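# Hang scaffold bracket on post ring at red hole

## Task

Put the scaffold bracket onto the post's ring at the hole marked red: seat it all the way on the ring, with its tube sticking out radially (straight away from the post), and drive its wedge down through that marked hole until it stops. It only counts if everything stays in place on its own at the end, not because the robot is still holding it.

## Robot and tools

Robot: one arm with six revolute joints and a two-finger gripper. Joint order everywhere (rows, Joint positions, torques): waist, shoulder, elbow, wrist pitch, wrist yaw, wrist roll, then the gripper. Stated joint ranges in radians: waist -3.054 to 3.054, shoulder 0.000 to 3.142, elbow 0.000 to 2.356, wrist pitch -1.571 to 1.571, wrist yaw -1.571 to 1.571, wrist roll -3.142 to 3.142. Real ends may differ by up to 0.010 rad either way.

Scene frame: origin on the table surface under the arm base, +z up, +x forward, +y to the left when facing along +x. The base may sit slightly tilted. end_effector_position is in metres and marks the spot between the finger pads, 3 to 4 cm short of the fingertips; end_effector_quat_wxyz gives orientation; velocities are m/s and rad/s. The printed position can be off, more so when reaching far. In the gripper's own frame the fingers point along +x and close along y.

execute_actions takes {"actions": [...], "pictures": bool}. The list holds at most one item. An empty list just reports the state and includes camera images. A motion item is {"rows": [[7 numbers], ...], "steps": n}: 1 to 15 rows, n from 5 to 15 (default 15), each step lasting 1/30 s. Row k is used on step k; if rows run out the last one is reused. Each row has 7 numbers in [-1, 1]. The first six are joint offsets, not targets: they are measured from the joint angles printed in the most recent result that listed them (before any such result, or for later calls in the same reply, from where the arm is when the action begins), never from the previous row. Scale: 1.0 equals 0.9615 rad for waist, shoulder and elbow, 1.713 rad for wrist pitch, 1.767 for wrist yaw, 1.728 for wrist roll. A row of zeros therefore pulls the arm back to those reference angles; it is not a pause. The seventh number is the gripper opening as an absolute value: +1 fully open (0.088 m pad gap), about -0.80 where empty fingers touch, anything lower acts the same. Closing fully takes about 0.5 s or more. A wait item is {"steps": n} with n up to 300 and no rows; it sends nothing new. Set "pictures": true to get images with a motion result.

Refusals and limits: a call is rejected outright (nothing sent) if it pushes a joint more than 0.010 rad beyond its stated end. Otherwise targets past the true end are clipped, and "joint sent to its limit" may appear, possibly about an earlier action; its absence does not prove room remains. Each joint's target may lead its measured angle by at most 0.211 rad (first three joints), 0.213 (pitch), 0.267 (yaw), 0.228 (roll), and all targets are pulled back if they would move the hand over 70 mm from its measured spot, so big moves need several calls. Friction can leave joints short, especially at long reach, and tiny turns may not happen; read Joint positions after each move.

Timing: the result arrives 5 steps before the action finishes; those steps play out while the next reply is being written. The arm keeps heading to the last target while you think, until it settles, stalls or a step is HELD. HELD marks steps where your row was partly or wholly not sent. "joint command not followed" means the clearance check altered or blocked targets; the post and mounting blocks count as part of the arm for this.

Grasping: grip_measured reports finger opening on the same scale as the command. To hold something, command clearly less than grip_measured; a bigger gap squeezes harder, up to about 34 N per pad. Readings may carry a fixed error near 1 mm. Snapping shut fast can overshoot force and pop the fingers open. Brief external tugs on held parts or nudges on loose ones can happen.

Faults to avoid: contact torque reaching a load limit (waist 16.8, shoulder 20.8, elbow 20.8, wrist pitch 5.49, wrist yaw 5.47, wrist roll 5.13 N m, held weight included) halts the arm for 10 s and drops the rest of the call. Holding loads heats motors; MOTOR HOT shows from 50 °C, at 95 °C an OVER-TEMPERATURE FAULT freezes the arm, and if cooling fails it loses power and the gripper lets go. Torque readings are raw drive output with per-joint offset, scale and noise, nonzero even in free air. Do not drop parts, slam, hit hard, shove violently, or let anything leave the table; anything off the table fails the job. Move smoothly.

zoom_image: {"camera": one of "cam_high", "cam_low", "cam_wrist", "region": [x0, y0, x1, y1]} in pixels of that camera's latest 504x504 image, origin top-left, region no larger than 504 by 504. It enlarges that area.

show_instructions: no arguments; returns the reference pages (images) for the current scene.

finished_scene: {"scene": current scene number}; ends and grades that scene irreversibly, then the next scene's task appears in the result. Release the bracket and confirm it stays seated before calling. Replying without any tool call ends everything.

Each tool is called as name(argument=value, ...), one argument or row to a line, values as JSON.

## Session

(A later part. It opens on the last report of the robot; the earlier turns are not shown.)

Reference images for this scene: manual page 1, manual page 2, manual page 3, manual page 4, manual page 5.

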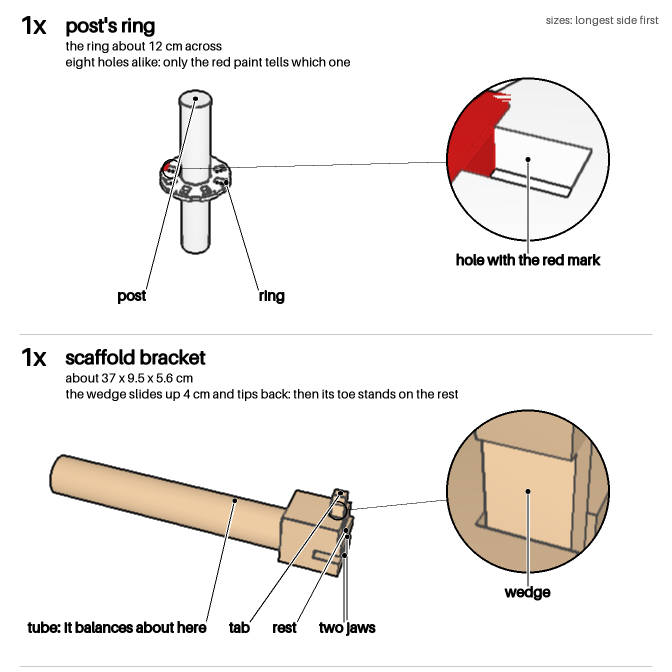

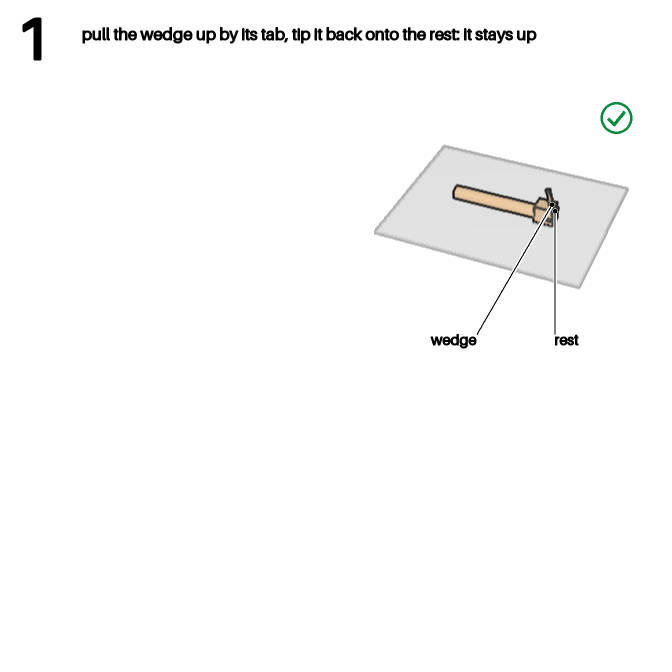

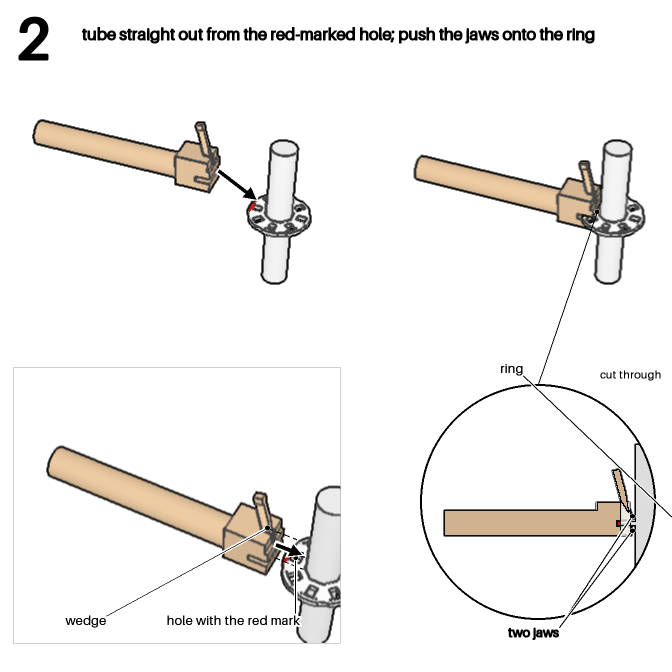

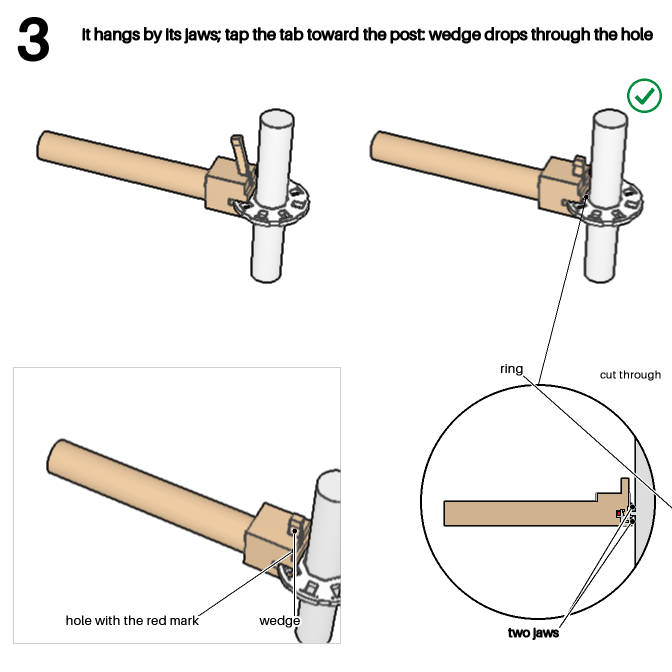

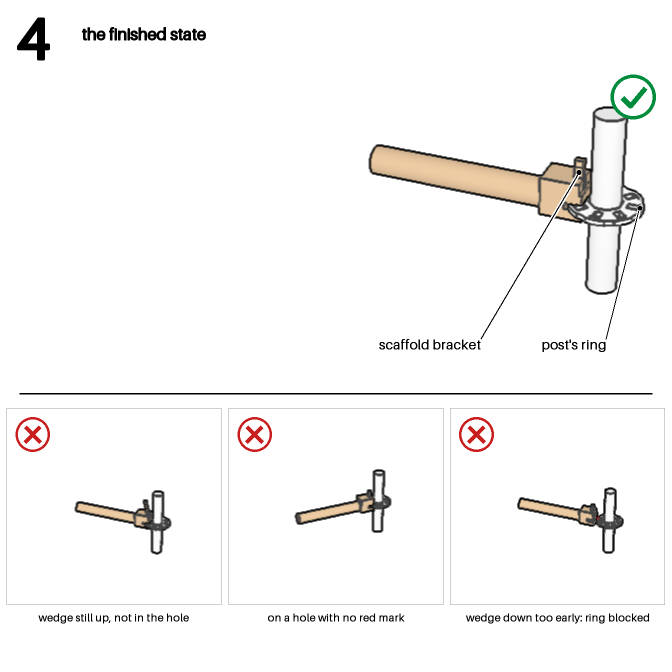

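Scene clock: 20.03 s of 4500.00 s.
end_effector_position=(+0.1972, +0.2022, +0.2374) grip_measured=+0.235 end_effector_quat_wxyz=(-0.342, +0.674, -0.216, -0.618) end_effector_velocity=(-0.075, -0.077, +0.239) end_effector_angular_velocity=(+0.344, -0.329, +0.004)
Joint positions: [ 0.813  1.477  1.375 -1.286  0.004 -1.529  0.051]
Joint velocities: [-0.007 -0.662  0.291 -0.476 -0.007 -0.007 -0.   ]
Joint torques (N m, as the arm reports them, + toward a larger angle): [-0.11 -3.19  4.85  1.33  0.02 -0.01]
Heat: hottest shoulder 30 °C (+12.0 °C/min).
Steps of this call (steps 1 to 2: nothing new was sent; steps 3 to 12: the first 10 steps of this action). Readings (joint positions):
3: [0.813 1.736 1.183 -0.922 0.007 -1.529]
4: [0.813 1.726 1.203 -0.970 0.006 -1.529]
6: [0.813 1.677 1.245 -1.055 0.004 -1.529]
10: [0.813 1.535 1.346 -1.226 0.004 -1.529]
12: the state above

execute_actions(
  actions=[],
  pictures=true,
)

Scene clock: 20.20 s of 4500.00 s.
end_effector_position=(+0.1929, +0.1978, +0.2452) grip_measured=+0.235 end_effector_quat_wxyz=(-0.343, +0.674, -0.215, -0.618) end_effector_velocity=(-0.021, -0.023, -0.038) end_effector_angular_velocity=(-0.202, +0.202, +0.014)
Joint positions: [ 0.813  1.457  1.388 -1.317  0.004 -1.529  0.051]
Joint velocities: [-0.007  0.095 -0.022 -0.168 -0.007 -0.022 -0.   ]
Joint torques (N m, as the arm reports them, + toward a larger angle): [-0.06 -7.13  5.9   1.06  0.01 -0.01]
Heat: hottest shoulder 30 °C (+11.9 °C/min).
Kept back: nothing.
Steps of this call (steps 1 to 5: the last 5 steps of your previous action). Readings (joint positions):
1: [0.813 1.461 1.383 -1.297 0.004 -1.529]
2: [0.813 1.453 1.387 -1.302 0.004 -1.529]
4: [0.813 1.453 1.388 -1.310 0.004 -1.529]
5: the state above

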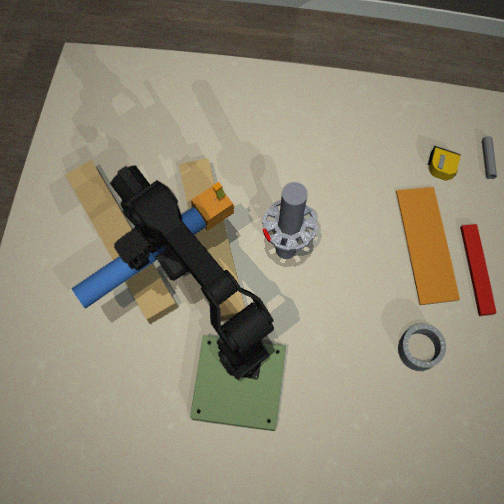

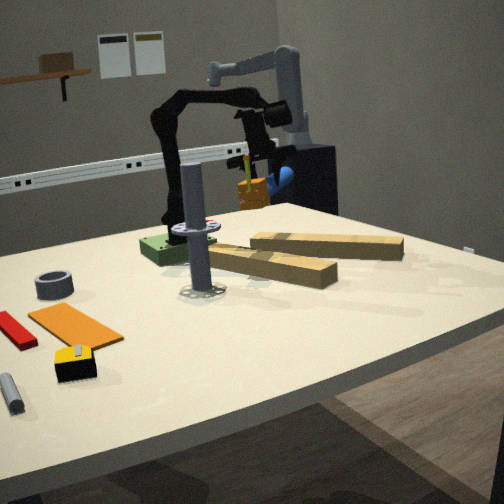

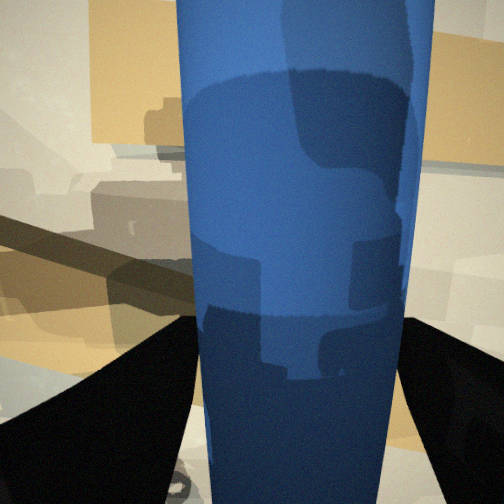

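execute_actions(
  actions=[
    {"rows": [[-0.075,-0.07,-0.258,0.042,0.028,0.046,-1]], "steps": 15},
  ],
)

execute_actions(
  actions=[
    {"steps": 10},
  ],
  pictures=true,
)

Scene clock: 22.03 s of 4500.00 s.
end_effector_position=(+0.1815, +0.1516, +0.1853) grip_measured=+0.234 end_effector_quat_wxyz=(-0.338, +0.649, -0.318, -0.602) end_effector_velocity=(+0.029, +0.026, +0.022) end_effector_angular_velocity=(+0.189, -0.202, -0.008)
Joint positions: [ 0.741  1.41   1.125 -1.247  0.048 -1.454  0.05 ]
Joint velocities: [-0.002 -0.085  0.007  0.183 -0.007  0.007  0.   ]
Joint torques (N m, as the arm reports them, + toward a larger angle): [ 0.07 -6.8   6.21  0.45  0.14  0.06]
Heat: hottest shoulder 30 °C (+10.9 °C/min).
Steps of this call (steps 1 to 30: the robot went on to your last target; steps 31 to 45: nothing new was sent; steps 46 to 55: the first 10 steps of this action). Readings (joint positions):
46: [0.809 1.450 1.356 -1.295 0.005 -1.517]
47: [0.796 1.429 1.304 -1.256 0.011 -1.496]
49: [0.763 1.410 1.216 -1.269 0.039 -1.469]
53: [0.741 1.413 1.126 -1.260 0.048 -1.455]
55: the state above

Scene clock: 22.37 s of 4500.00 s.
end_effector_position=(+0.1819, +0.1520, +0.1865) grip_measured=+0.234 end_effector_quat_wxyz=(-0.342, +0.650, -0.316, -0.601) end_effector_velocity=(-0.003, -0.003, +0.001) end_effector_angular_velocity=(-0.006, +0.018, +0.000)
Joint positions: [ 0.741  1.405  1.125 -1.244  0.048 -1.452  0.05 ]
Joint velocities: [-0.007 -0.002  0.002 -0.022 -0.007 -0.007 -0.   ]
Joint torques (N m, as the arm reports them, + toward a larger angle): [ 0.01 -6.9   5.97  0.53  0.17  0.04]
Heat: hottest shoulder 30 °C (+10.7 °C/min).
Kept back: nothing.
Steps of this call (steps 1 to 5: the last 5 steps of your previous action; steps 6 to 10: the robot went on to your last target). Readings (joint positions):
1: [0.741 1.408 1.125 -1.244 0.048 -1.453]
2: [0.741 1.406 1.125 -1.244 0.048 -1.453]
4: [0.741 1.405 1.125 -1.244 0.048 -1.452]
8: [0.741 1.405 1.125 -1.244 0.048 -1.452]
10: the state above

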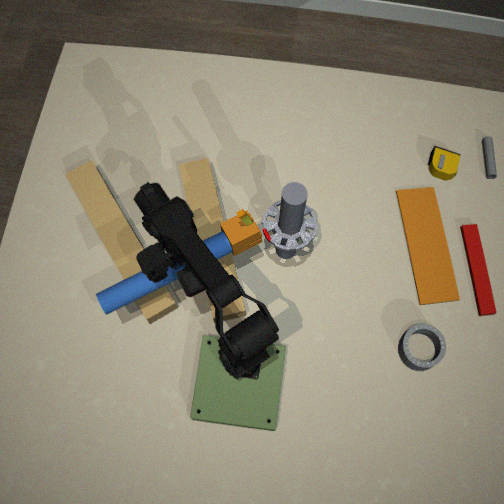

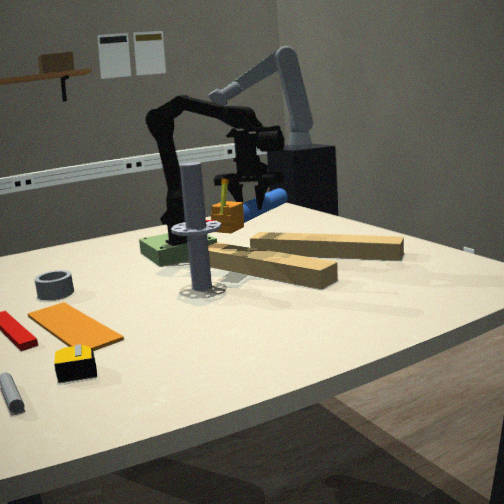

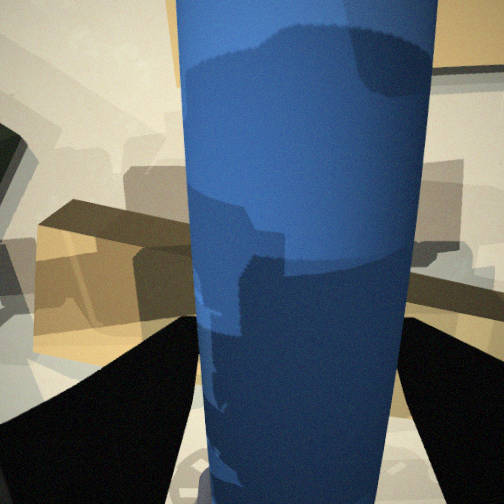

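zoom_image(
  camera="cam_low",
  region=[160, 170, 290, 260],
)

zoom_image(
  camera="cam_high",
  region=[200, 180, 340, 280],
)

Region (160, 170, 290, 260) of cam_low's 504x504 image, scaled by 3.877, with more detail than that image has; it fills the top 349 rows of this view, and the rest is white.

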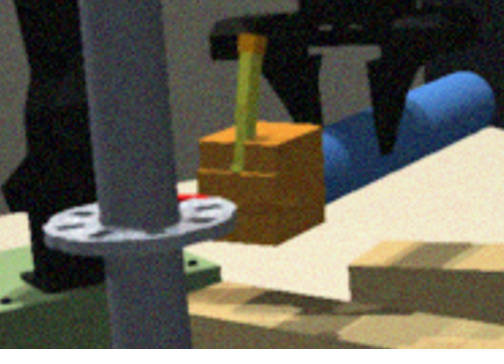

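Region (200, 180, 340, 280) of cam_high's 504x504 image, scaled by 3.600, with more detail than that image has; it fills the top 360 rows of this view, and the rest is white.

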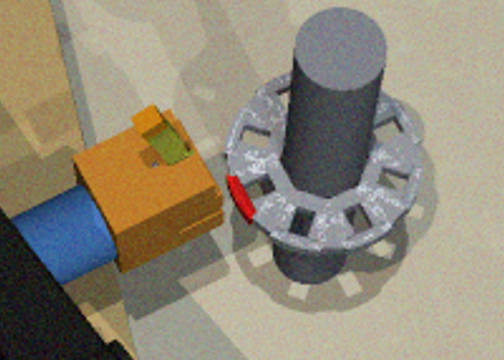

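execute_actions(
  actions=[
    {"rows": [[0.007,-0.065,-0.003,-0.031,0,0.046,-1]], "steps": 15},
  ],
)

execute_actions(
  actions=[
    {"steps": 8},
  ],
  pictures=true,
)

zoom_image(
  camera="cam_high",
  region=[200, 180, 340, 280],
)

zoom_image(
  camera="cam_low",
  region=[160, 170, 290, 260],
)

Scene clock: 24.57 s of 4500.00 s.
end_effector_position=(+0.1702, +0.1433, +0.1939) grip_measured=+0.234 end_effector_quat_wxyz=(-0.361, +0.635, -0.340, -0.591) end_effector_velocity=(-0.007, -0.004, -0.003) end_effector_angular_velocity=(-0.016, +0.029, +0.010)
Joint positions: [ 0.744  1.358  1.117 -1.294  0.045 -1.376  0.05 ]
Joint velocities: [ 0.002 -0.002 -0.012 -0.022 -0.007 -0.007 -0.   ]
Joint torques (N m, as the arm reports them, + toward a larger angle): [ 0.21 -6.38  5.18  0.45  0.01  0.04]
Heat: hottest shoulder 30 °C (+9.8 °C/min).
Steps of this call (steps 1 to 15: the robot went on to your last target; steps 16 to 56: nothing new was sent; steps 57 to 66: the first 10 steps of this action). Readings (joint positions):
57: [0.741 1.400 1.125 -1.246 0.048 -1.438]
58: [0.743 1.392 1.123 -1.257 0.047 -1.415]
60: [0.744 1.372 1.120 -1.289 0.046 -1.392]
64: [0.744 1.358 1.117 -1.294 0.046 -1.378]
66: the state above

Scene clock: 24.83 s of 4500.00 s.
end_effector_position=(+0.1701, +0.1433, +0.1938) grip_measured=+0.234 end_effector_quat_wxyz=(-0.362, +0.635, -0.341, -0.591) end_effector_velocity=(-0.002, -0.001, -0.000) end_effector_angular_velocity=(+0.000, +0.010, +0.005)
Joint positions: [ 0.744  1.358  1.117 -1.294  0.045 -1.374  0.05 ]
Joint velocities: [-0.002 -0.002 -0.002 -0.007 -0.007 -0.007 -0.   ]
Joint torques (N m, as the arm reports them, + toward a larger angle): [ 0.21 -6.36  5.13  0.36  0.02  0.07]
Heat: hottest shoulder 30 °C (+9.7 °C/min).
Kept back: nothing.
Steps of this call (steps 1 to 5: the last 5 steps of your previous action; steps 6 to 8: the robot went on to your last target). Readings (joint positions):
1: [0.744 1.358 1.117 -1.294 0.045 -1.376]
2: [0.744 1.358 1.117 -1.294 0.045 -1.375]
4: [0.744 1.358 1.117 -1.294 0.045 -1.375]
8: the state above

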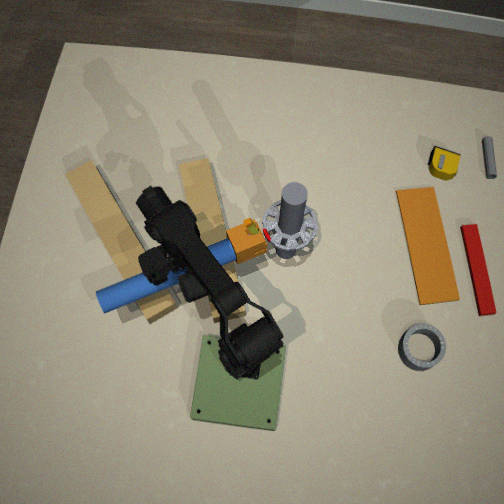

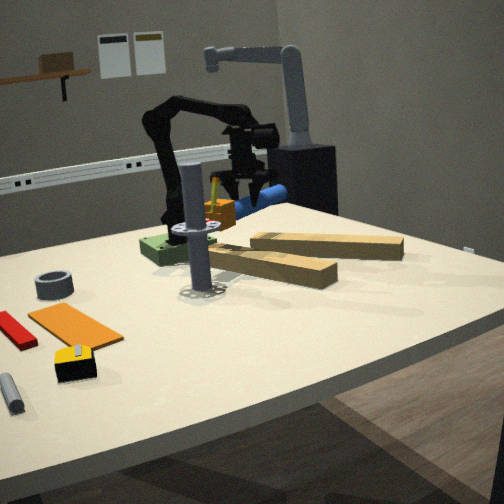

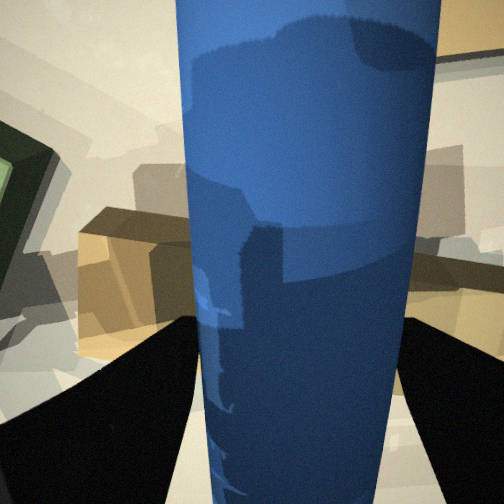

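Region (200, 180, 340, 280) of cam_high's 504x504 image, scaled by 3.600, with more detail than that image has; it fills the top 360 rows of this view, and the rest is white.

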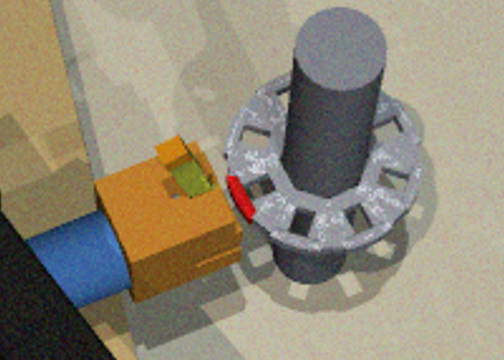

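Region (160, 170, 290, 260) of cam_low's 504x504 image, scaled by 3.877, with more detail than that image has; it fills the top 349 rows of this view, and the rest is white.

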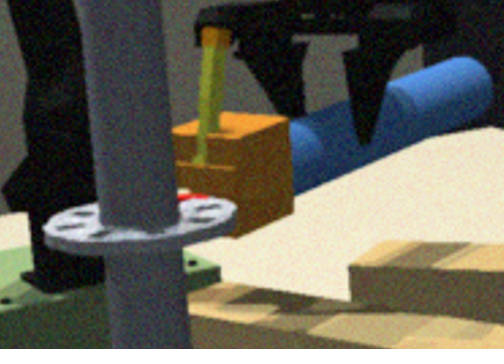

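execute_actions(
  actions=[
    {"rows": [[-0.02,-0.003,0,-0.001,0,-0.011,-1],[-0.04,-0.005,0,-0.003,0,-0.023,-1],[-0.06,-0.008,0,-0.004,0,-0.034,-1],[-0.07,-0.009,0,-0.005,0,-0.039,-1],[-0.08,-0.010,0,-0.005,0,-0.045,-1],[-0.087,-0.011,0,-0.006,0,-0.049,-1],[-0.094,-0.012,0,-0.006,0,-0.052,-1],[-0.10,-0.013,0,-0.007,0,-0.056,-1]], "steps": 15},
  ],
)

execute_actions(
  actions=[
    {"steps": 8},
  ],
  pictures=true,
)

zoom_image(
  camera="cam_low",
  region=[160, 170, 290, 260],
)

zoom_image(
  camera="cam_high",
  region=[200, 180, 340, 280],
)

Scene clock: 25.70 s of 4500.00 s.
end_effector_position=(+0.1734, +0.1348, +0.1929) grip_measured=+0.233 end_effector_quat_wxyz=(-0.357, +0.625, -0.335, -0.608) end_effector_velocity=(-0.001, -0.001, +0.002) end_effector_angular_velocity=(+0.051, +0.038, +0.037)
Joint positions: [ 0.68   1.356  1.113 -1.302  0.007 -1.455  0.05 ]
Joint velocities: [-0.046 -0.007  0.002 -0.007 -0.066 -0.081 -0.   ]
Joint torques (N m, as the arm reports them, + toward a larger angle): [-2.78 -5.84  4.97  0.34  1.56 -0.25]
Heat: hottest shoulder 30 °C (+9.3 °C/min).
Steps of this call (steps 1 to 15: the robot went on to your last target; step 16: nothing new was sent; steps 17 to 26: the first 10 steps of this action). Readings (joint positions):
17: [0.743 1.358 1.116 -1.294 0.044 -1.376]
18: [0.738 1.358 1.115 -1.294 0.041 -1.385]
20: [0.714 1.358 1.114 -1.295 0.038 -1.411]
24: [0.686 1.356 1.113 -1.300 0.014 -1.445]
26: the state above

Scene clock: 25.97 s of 4500.00 s.
end_effector_position=(+0.1732, +0.1346, +0.1929) grip_measured=+0.233 end_effector_quat_wxyz=(-0.356, +0.624, -0.334, -0.610) end_effector_velocity=(-0.003, +0.000, -0.001) end_effector_angular_velocity=(+0.010, +0.023, +0.001)
Joint positions: [ 0.677  1.356  1.113 -1.304  0.002 -1.462  0.05 ]
Joint velocities: [-0.007  0.002 -0.002 -0.007 -0.022 -0.007 -0.   ]
Joint torques (N m, as the arm reports them, + toward a larger angle): [-2.85 -5.88  4.98  0.35  1.72 -0.28]
Heat: hottest shoulder 30 °C (+9.2 °C/min).
Kept back: nothing.
Steps of this call (steps 1 to 5: the last 5 steps of your previous action; steps 6 to 8: the robot went on to your last target). Readings (joint positions):
1: [0.679 1.356 1.113 -1.303 0.006 -1.457]
2: [0.678 1.356 1.113 -1.303 0.005 -1.458]
4: [0.677 1.356 1.113 -1.304 0.003 -1.460]
8: the state above

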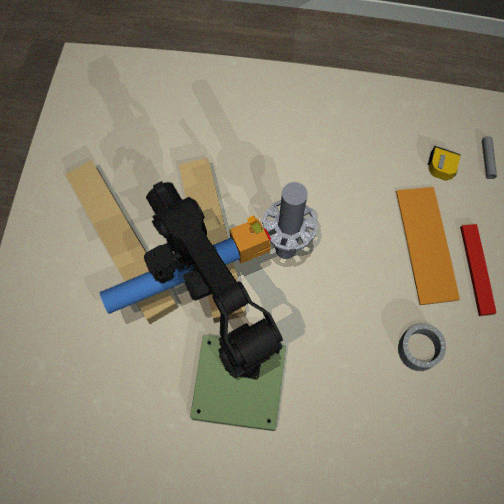

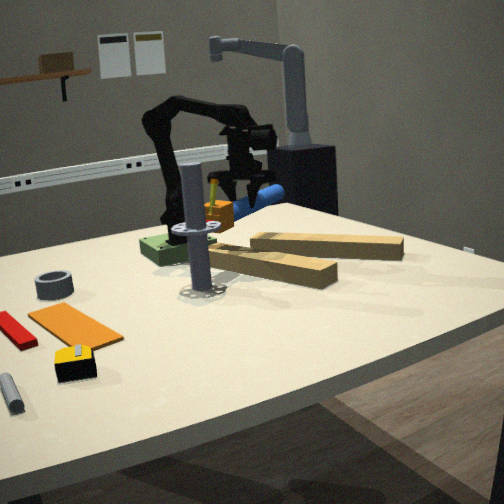

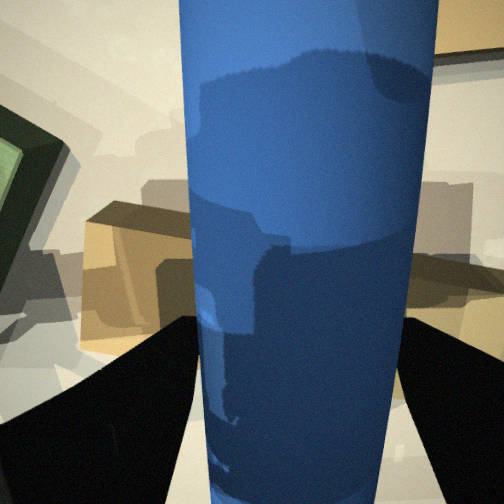

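Region (160, 170, 290, 260) of cam_low's 504x504 image, scaled by 3.877, with more detail than that image has; it fills the top 349 rows of this view, and the rest is white.

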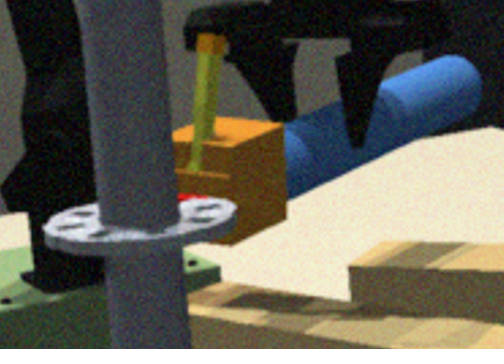

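Region (200, 180, 340, 280) of cam_high's 504x504 image, scaled by 3.600, with more detail than that image has; it fills the top 360 rows of this view, and the rest is white.

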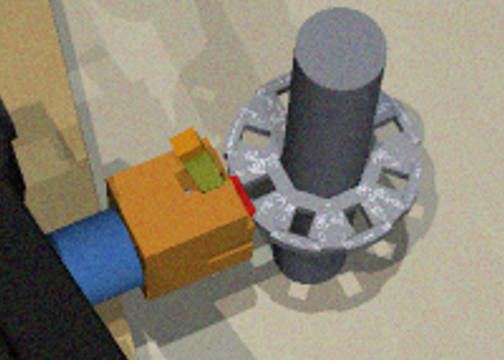

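execute_actions(
  actions=[
    {"rows": [[0.03,0,0,0,0.028,0.03,-1],[0.03,0,0.005,-0.003,0.028,0.03,-1],[0.03,0,0.01,-0.006,0.028,0.03,-1],[0.03,0,0.015,-0.008,0.028,0.03,-1],[0.03,0,0.02,-0.011,0.028,0.03,-1],[0.03,0,0.025,-0.014,0.028,0.03,-1],[0.03,0,0.03,-0.017,0.028,0.03,-1],[0.03,0,0.034,-0.019,0.028,0.03,-1],[0.03,0,0.038,-0.021,0.028,0.03,-1]], "steps": 15},
  ],
)

execute_actions(
  actions=[
    {"steps": 8},
  ],
  pictures=true,
)

zoom_image(
  camera="cam_low",
  region=[160, 170, 290, 260],
)

Scene clock: 26.80 s of 4500.00 s.
end_effector_position=(+0.1698, +0.1334, +0.1943) grip_measured=+0.233 end_effector_quat_wxyz=(-0.350, +0.630, -0.351, -0.598) end_effector_velocity=(+0.005, -0.010, +0.019) end_effector_angular_velocity=(-0.055, -0.037, -0.030)
Joint positions: [ 0.707  1.36   1.122 -1.329  0.038 -1.414  0.05 ]
Joint velocities: [-0.007 -0.002  0.071 -0.081  0.066  0.022  0.   ]
Joint torques (N m, as the arm reports them, + toward a larger angle): [-0.28 -5.05  6.62  0.21  0.47  0.05]
Heat: hottest shoulder 30 °C (+9.0 °C/min).
Steps of this call (steps 1 to 15: the robot went on to your last target; steps 16 to 25: the first 10 steps of this action). Readings (joint positions):
16: [0.680 1.356 1.113 -1.304 0.006 -1.459]
17: [0.690 1.357 1.113 -1.302 0.018 -1.448]
19: [0.701 1.359 1.113 -1.303 0.032 -1.430]
23: [0.706 1.360 1.116 -1.321 0.035 -1.419]
25: the state above

Scene clock: 27.07 s of 4500.00 s.
end_effector_position=(+0.1701, +0.1330, +0.1957) grip_measured=+0.232 end_effector_quat_wxyz=(-0.351, +0.630, -0.352, -0.597) end_effector_velocity=(-0.002, -0.005, +0.001) end_effector_angular_velocity=(-0.016, +0.008, -0.015)
Joint positions: [ 0.707  1.36   1.127 -1.335  0.041 -1.412  0.05 ]
Joint velocities: [-0.007 -0.002  0.002 -0.022  0.007  0.007 -0.   ]
Joint torques (N m, as the arm reports them, + toward a larger angle): [-0.26 -5.05  6.65  0.19  0.33  0.05]
Heat: hottest shoulder 30 °C (+8.9 °C/min).
Kept back: nothing.
Steps of this call (steps 1 to 5: the last 5 steps of your previous action; steps 6 to 8: the robot went on to your last target). Readings (joint positions):
1: [0.707 1.360 1.124 -1.331 0.040 -1.413]
2: [0.707 1.360 1.125 -1.332 0.040 -1.413]
4: [0.707 1.360 1.127 -1.334 0.040 -1.412]
8: the state above

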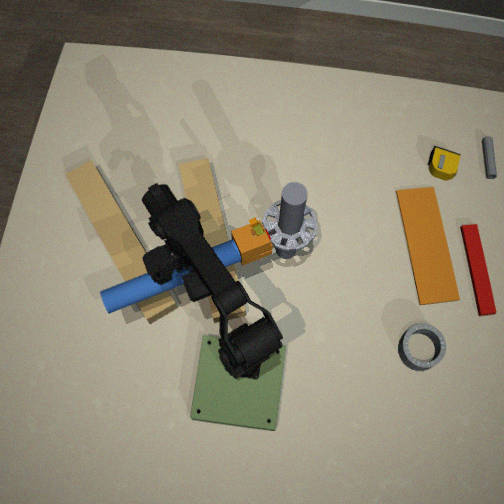

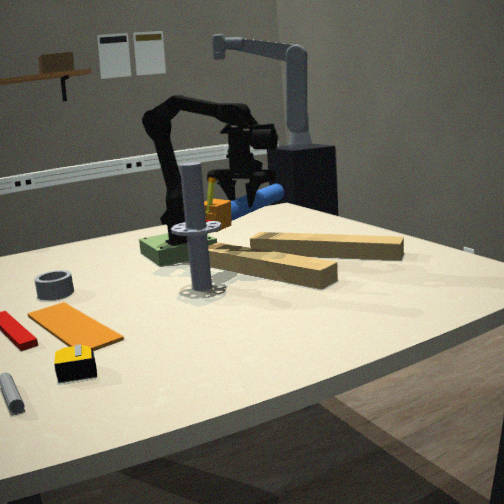

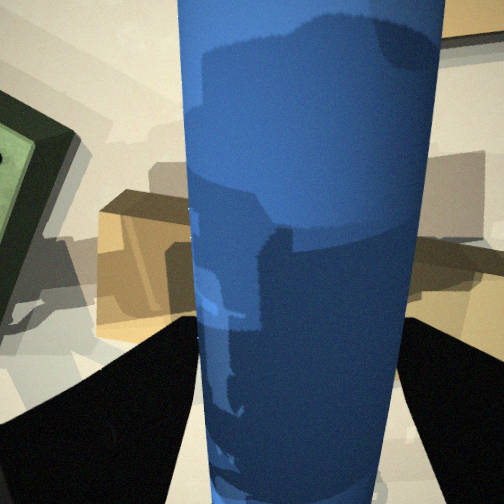

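Region (160, 170, 290, 260) of cam_low's 504x504 image, scaled by 3.877, with more detail than that image has; it fills the top 349 rows of this view, and the rest is white.

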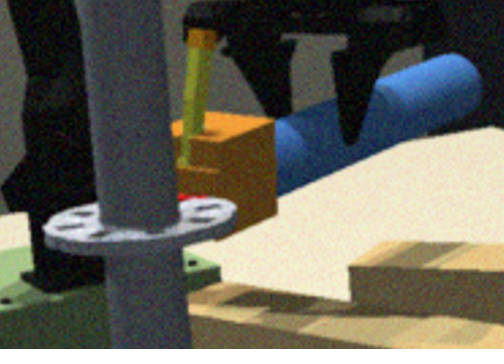

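execute_actions(
  actions=[
    {"rows": [[-0.015,0,0.015,0,0.005,-0.008,-1],[-0.025,-0.002,0.015,-0.001,0.005,-0.014,-1],[-0.035,-0.003,0.015,-0.002,0.005,-0.019,-1],[-0.045,-0.004,0.015,-0.002,0.005,-0.025,-1],[-0.055,-0.005,0.015,-0.003,0.005,-0.031,-1]], "steps": 12},
  ],
)

execute_actions(
  actions=[
    {"steps": 6},
  ],
)

Scene clock: 27.43 s of 4500.00 s.
end_effector_position=(+0.1706, +0.1319, +0.1957) grip_measured=+0.232 end_effector_quat_wxyz=(-0.351, +0.623, -0.347, -0.607) end_effector_velocity=(+0.002, -0.001, -0.001) end_effector_angular_velocity=(+0.063, +0.049, +0.030)
Joint positions: [ 0.683  1.361  1.128 -1.337  0.015 -1.442  0.05 ]
Joint velocities: [-0.066  0.002 -0.002  0.007 -0.081 -0.095  0.001]
Joint torques (N m, as the arm reports them, + toward a larger angle): [-2.33 -5.17  5.85  0.27  1.47 -0.44]
Heat: hottest shoulder 30 °C (+8.7 °C/min).
Steps of this call (steps 1 to 4: the robot went on to your last target; steps 5 to 11: the first 7 steps of this action). Readings (joint positions):
5: [0.706 1.361 1.128 -1.336 0.041 -1.412]
6: [0.705 1.361 1.128 -1.336 0.040 -1.414]
8: [0.697 1.361 1.128 -1.337 0.030 -1.424]
11: the state above

Scene clock: 27.63 s of 4500.00 s.
end_effector_position=(+0.1706, +0.1319, +0.1957) grip_measured=+0.232 end_effector_quat_wxyz=(-0.351, +0.622, -0.346, -0.609) end_effector_velocity=(-0.001, -0.002, -0.000) end_effector_angular_velocity=(+0.001, +0.010, +0.015)
Joint positions: [ 0.679  1.361  1.128 -1.337  0.01  -1.448  0.05 ]
Joint velocities: [-0.007 -0.002 -0.002 -0.007 -0.007 -0.022 -0.   ]
Joint torques (N m, as the arm reports them, + toward a larger angle): [-2.6  -5.19  5.89  0.24  1.63 -0.53]
Heat: hottest shoulder 30 °C (+8.7 °C/min).
Kept back: nothing.
Steps of this call (steps 1 to 5: the last 5 steps of your previous action; step 6: the robot went on to your last target). Readings (joint positions):
1: [0.682 1.361 1.128 -1.337 0.013 -1.445]
2: [0.681 1.361 1.128 -1.337 0.012 -1.446]
4: [0.680 1.361 1.128 -1.337 0.011 -1.447]
6: the state above

execute_actions(
  actions=[
    {"rows": [[0.015,0,0.01,0,0.02,0.012,-1],[0.015,0,0.014,-0.002,0.02,0.012,-1],[0.015,0,0.018,-0.004,0.02,0.012,-1],[0.015,0,0.022,-0.006,0.02,0.012,-1],[0.015,0,0.026,-0.008,0.02,0.012,-1],[0.015,0,0.03,-0.010,0.02,0.012,-1],[0.015,0,0.034,-0.012,0.02,0.012,-1],[0.015,0,0.038,-0.014,0.02,0.012,-1],[0.015,0,0.042,-0.016,0.02,0.012,-1],[0.015,0,0.046,-0.018,0.02,0.012,-1]], "steps": 15},
  ],
)

execute_actions(
  actions=[
    {"steps": 8},
  ],
  pictures=true,
)

zoom_image(
  camera="cam_low",
  region=[160, 170, 290, 260],
)

zoom_image(
  camera="cam_high",
  region=[200, 180, 340, 280],
)

Scene clock: 28.43 s of 4500.00 s.
end_effector_position=(+0.1704, +0.1325, +0.1988) grip_measured=+0.232 end_effector_quat_wxyz=(-0.348, +0.627, -0.349, -0.603) end_effector_velocity=(-0.000, -0.001, +0.028) end_effector_angular_velocity=(-0.004, -0.007, -0.005)
Joint positions: [ 0.695  1.364  1.143 -1.351  0.029 -1.434  0.05 ]
Joint velocities: [ 0.002 -0.002  0.11  -0.11   0.007  0.007  0.   ]
Joint torques (N m, as the arm reports them, + toward a larger angle): [-0.37 -5.14  6.45 -0.09  0.58  0.14]
Heat: hottest shoulder 30 °C (+8.4 °C/min).
Steps of this call (steps 1 to 14: the robot went on to your last target; steps 15 to 24: the first 10 steps of this action). Readings (joint positions):
15: [0.680 1.361 1.128 -1.336 0.011 -1.448]
16: [0.685 1.361 1.128 -1.336 0.017 -1.443]
18: [0.691 1.362 1.128 -1.336 0.024 -1.437]
22: [0.694 1.364 1.135 -1.344 0.028 -1.434]
24: the state above

Scene clock: 28.70 s of 4500.00 s.
end_effector_position=(+0.1705, +0.1323, +0.2009) grip_measured=+0.231 end_effector_quat_wxyz=(-0.348, +0.628, -0.350, -0.602) end_effector_velocity=(-0.001, -0.001, +0.002) end_effector_angular_velocity=(+0.007, +0.003, +0.000)
Joint positions: [ 0.696  1.365  1.152 -1.36   0.03  -1.432  0.05 ]
Joint velocities: [-0.007 -0.007  0.002 -0.007 -0.007 -0.007 -0.   ]
Joint torques (N m, as the arm reports them, + toward a larger angle): [-0.27 -5.17  6.36 -0.03  0.54  0.12]
Heat: hottest shoulder 30 °C (+8.4 °C/min).
Kept back: nothing.
Steps of this call (steps 1 to 5: the last 5 steps of your previous action; steps 6 to 8: the robot went on to your last target). Readings (joint positions):
1: [0.695 1.365 1.146 -1.355 0.029 -1.433]
2: [0.695 1.365 1.148 -1.357 0.030 -1.432]
4: [0.696 1.365 1.151 -1.359 0.030 -1.432]
8: the state above

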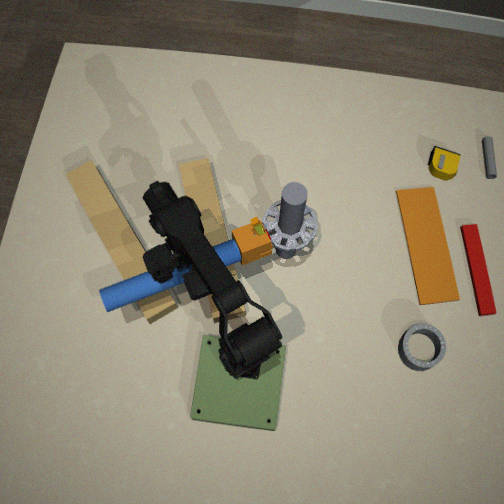

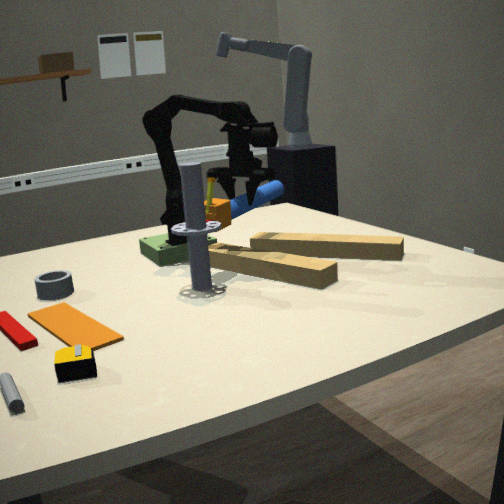

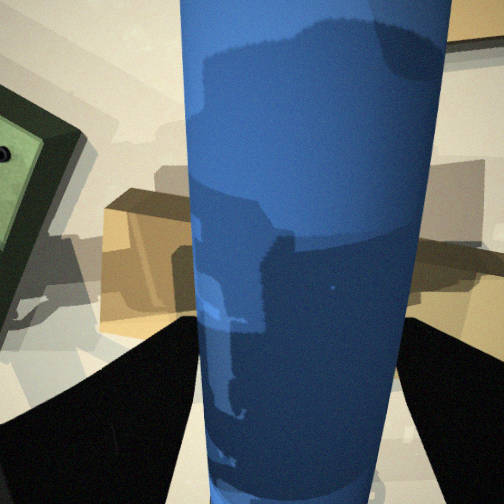

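Region (160, 170, 290, 260) of cam_low's 504x504 image, scaled by 3.877, with more detail than that image has; it fills the top 349 rows of this view, and the rest is white.

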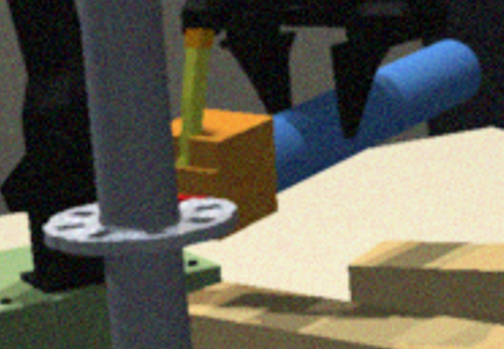

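Region (200, 180, 340, 280) of cam_high's 504x504 image, scaled by 3.600, with more detail than that image has; it fills the top 360 rows of this view, and the rest is white.

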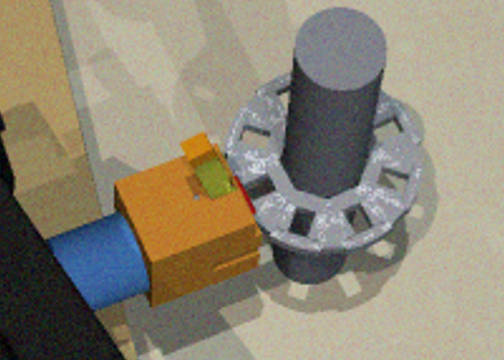

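execute_actions(
  actions=[
    {"rows": [[0.025,0,0.022,-0.003,0.016,0.014,-1]], "steps": 12},
  ],
)

execute_actions(
  actions=[
    {"steps": 8},
  ],
  pictures=true,
)

zoom_image(
  camera="cam_low",
  region=[160, 170, 290, 260],
)

Scene clock: 29.27 s of 4500.00 s.
end_effector_position=(+0.1694, +0.1337, +0.2008) grip_measured=+0.231 end_effector_quat_wxyz=(-0.344, +0.633, -0.353, -0.597) end_effector_velocity=(-0.000, +0.002, -0.001) end_effector_angular_velocity=(-0.004, -0.007, +0.005)
Joint positions: [ 0.716  1.368  1.153 -1.362  0.048 -1.411  0.05 ]
Joint velocities: [ 0.012  0.002 -0.002  0.007  0.007  0.007  0.   ]
Joint torques (N m, as the arm reports them, + toward a larger angle): [ 0.12 -5.    6.36  0.28  0.28  0.08]
Heat: hottest shoulder 30 °C (+8.2 °C/min).
Steps of this call (steps 1 to 10: the robot went on to your last target; steps 11 to 17: the first 7 steps of this action). Readings (joint positions):
11: [0.698 1.365 1.153 -1.361 0.034 -1.428]
12: [0.704 1.366 1.153 -1.361 0.040 -1.421]
14: [0.712 1.367 1.153 -1.362 0.046 -1.415]
17: the state above

Scene clock: 29.53 s of 4500.00 s.
end_effector_position=(+0.1695, +0.1337, +0.2008) grip_measured=+0.231 end_effector_quat_wxyz=(-0.344, +0.633, -0.353, -0.596) end_effector_velocity=(-0.001, -0.002, -0.000) end_effector_angular_velocity=(-0.011, +0.001, +0.010)
Joint positions: [ 0.717  1.368  1.153 -1.362  0.05  -1.41   0.05 ]
Joint velocities: [ 0.002 -0.002 -0.002 -0.007  0.007 -0.007 -0.   ]
Joint torques (N m, as the arm reports them, + toward a larger angle): [ 0.28 -5.07  6.45  0.28  0.29  0.05]
Heat: hottest shoulder 30 °C (+8.1 °C/min).
Kept back: nothing.
Steps of this call (steps 1 to 5: the last 5 steps of your previous action; steps 6 to 8: the robot went on to your last target). Readings (joint positions):
1: [0.716 1.368 1.153 -1.362 0.049 -1.411]
2: [0.716 1.368 1.153 -1.362 0.049 -1.411]
4: [0.717 1.368 1.153 -1.362 0.049 -1.410]
8: the state above

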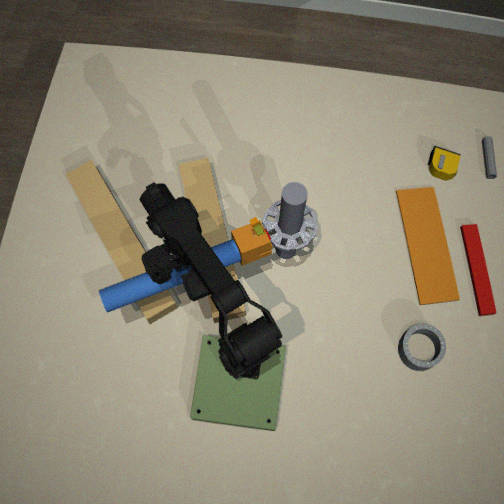

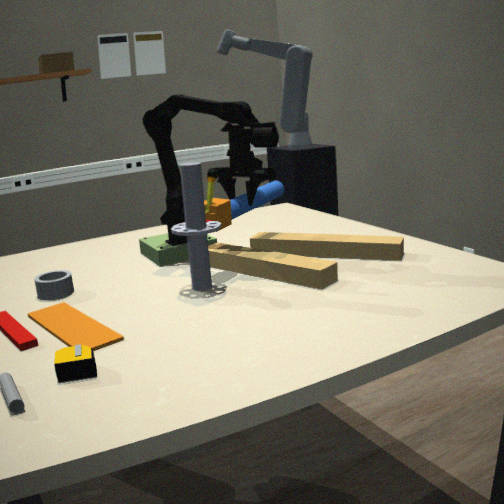

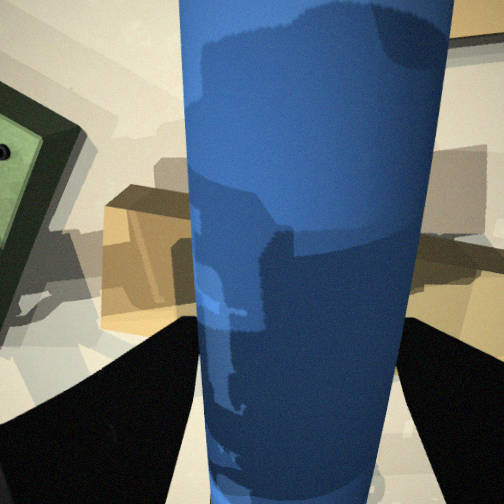

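Region (160, 170, 290, 260) of cam_low's 504x504 image, scaled by 3.877, with more detail than that image has; it fills the top 349 rows of this view, and the rest is white.

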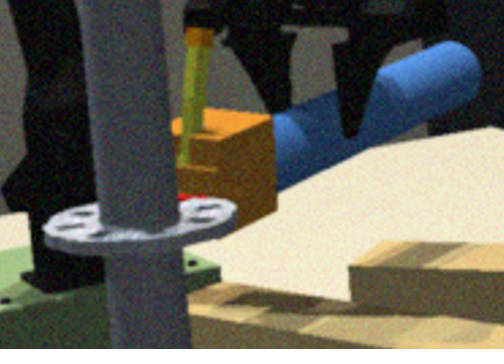

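execute_actions(
  actions=[
    {"rows": [[0,0,0.01,0,0.034,0,-1]], "steps": 12},
  ],
)

execute_actions(
  actions=[
    {"steps": 8},
  ],
  pictures=true,
)

zoom_image(
  camera="cam_low",
  region=[160, 170, 290, 260],
)

Scene clock: 30.00 s of 4500.00 s.
end_effector_position=(+0.1699, +0.1334, +0.2006) grip_measured=+0.231 end_effector_quat_wxyz=(-0.342, +0.639, -0.355, -0.591) end_effector_velocity=(-0.001, -0.002, +0.000) end_effector_angular_velocity=(-0.022, -0.008, +0.019)
Joint positions: [ 0.725  1.37   1.153 -1.362  0.066 -1.402  0.05 ]
Joint velocities: [ 0.012 -0.002 -0.002 -0.007  0.022 -0.007 -0.   ]
Joint torques (N m, as the arm reports them, + toward a larger angle): [-1.12 -4.83  5.49  0.45  1.69 -0.25]
Heat: hottest shoulder 30 °C (+8.0 °C/min).
Steps of this call (steps 1 to 7: the robot went on to your last target; steps 8 to 14: the first 7 steps of this action). Readings (joint positions):
8: [0.717 1.368 1.153 -1.362 0.053 -1.410]
9: [0.719 1.369 1.153 -1.362 0.058 -1.408]
11: [0.723 1.369 1.153 -1.362 0.063 -1.405]
14: the state above

Scene clock: 30.27 s of 4500.00 s.
end_effector_position=(+0.1699, +0.1335, +0.2005) grip_measured=+0.230 end_effector_quat_wxyz=(-0.341, +0.639, -0.355, -0.590) end_effector_velocity=(-0.002, -0.001, -0.000) end_effector_angular_velocity=(+0.000, +0.011, +0.005)
Joint positions: [ 0.727  1.37   1.153 -1.362  0.067 -1.401  0.05 ]
Joint velocities: [-0.002 -0.002 -0.002 -0.007 -0.007 -0.007 -0.   ]
Joint torques (N m, as the arm reports them, + toward a larger angle): [-1.12 -4.91  5.47  0.49  1.7  -0.32]
Heat: hottest shoulder 30 °C (+7.9 °C/min).
Kept back: nothing.
Steps of this call (steps 1 to 5: the last 5 steps of your previous action; steps 6 to 8: the robot went on to your last target). Readings (joint positions):
1: [0.726 1.370 1.153 -1.362 0.066 -1.402]
2: [0.726 1.370 1.153 -1.362 0.066 -1.402]
4: [0.726 1.370 1.153 -1.362 0.067 -1.401]
8: the state above

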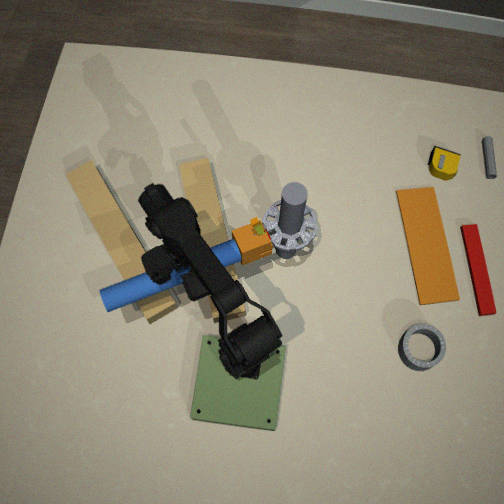

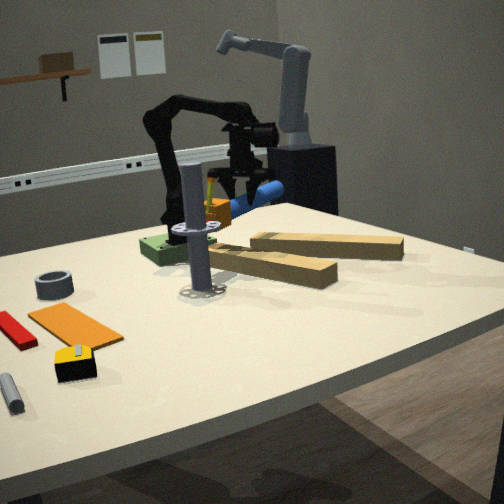

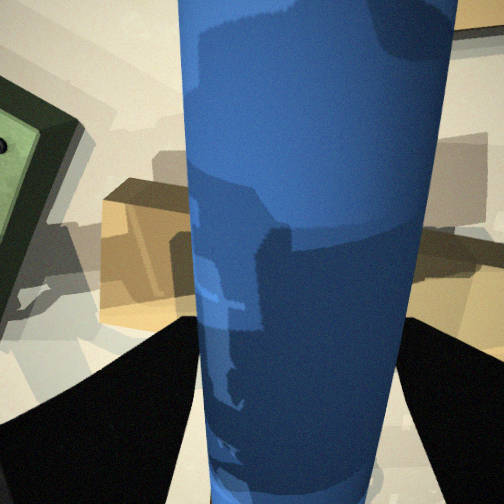

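Region (160, 170, 290, 260) of cam_low's 504x504 image, scaled by 3.877, with more detail than that image has; it fills the top 349 rows of this view, and the rest is white.

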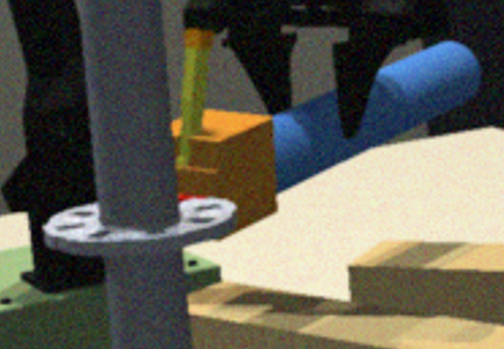

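zoom_image(
  camera="cam_low",
  region=[195, 185, 245, 235],
)

Region (195, 185, 245, 235) of cam_low's 504x504 image, scaled by 10.080, with more detail than that image has.

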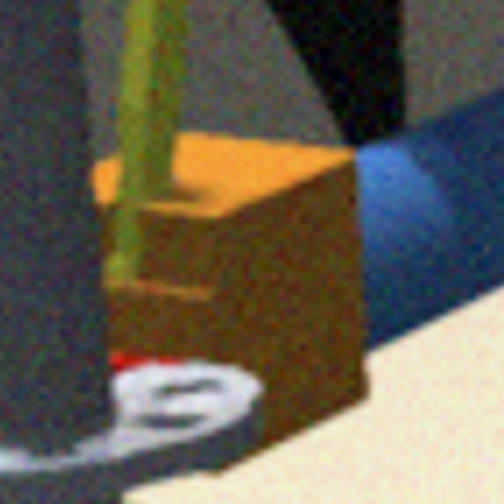

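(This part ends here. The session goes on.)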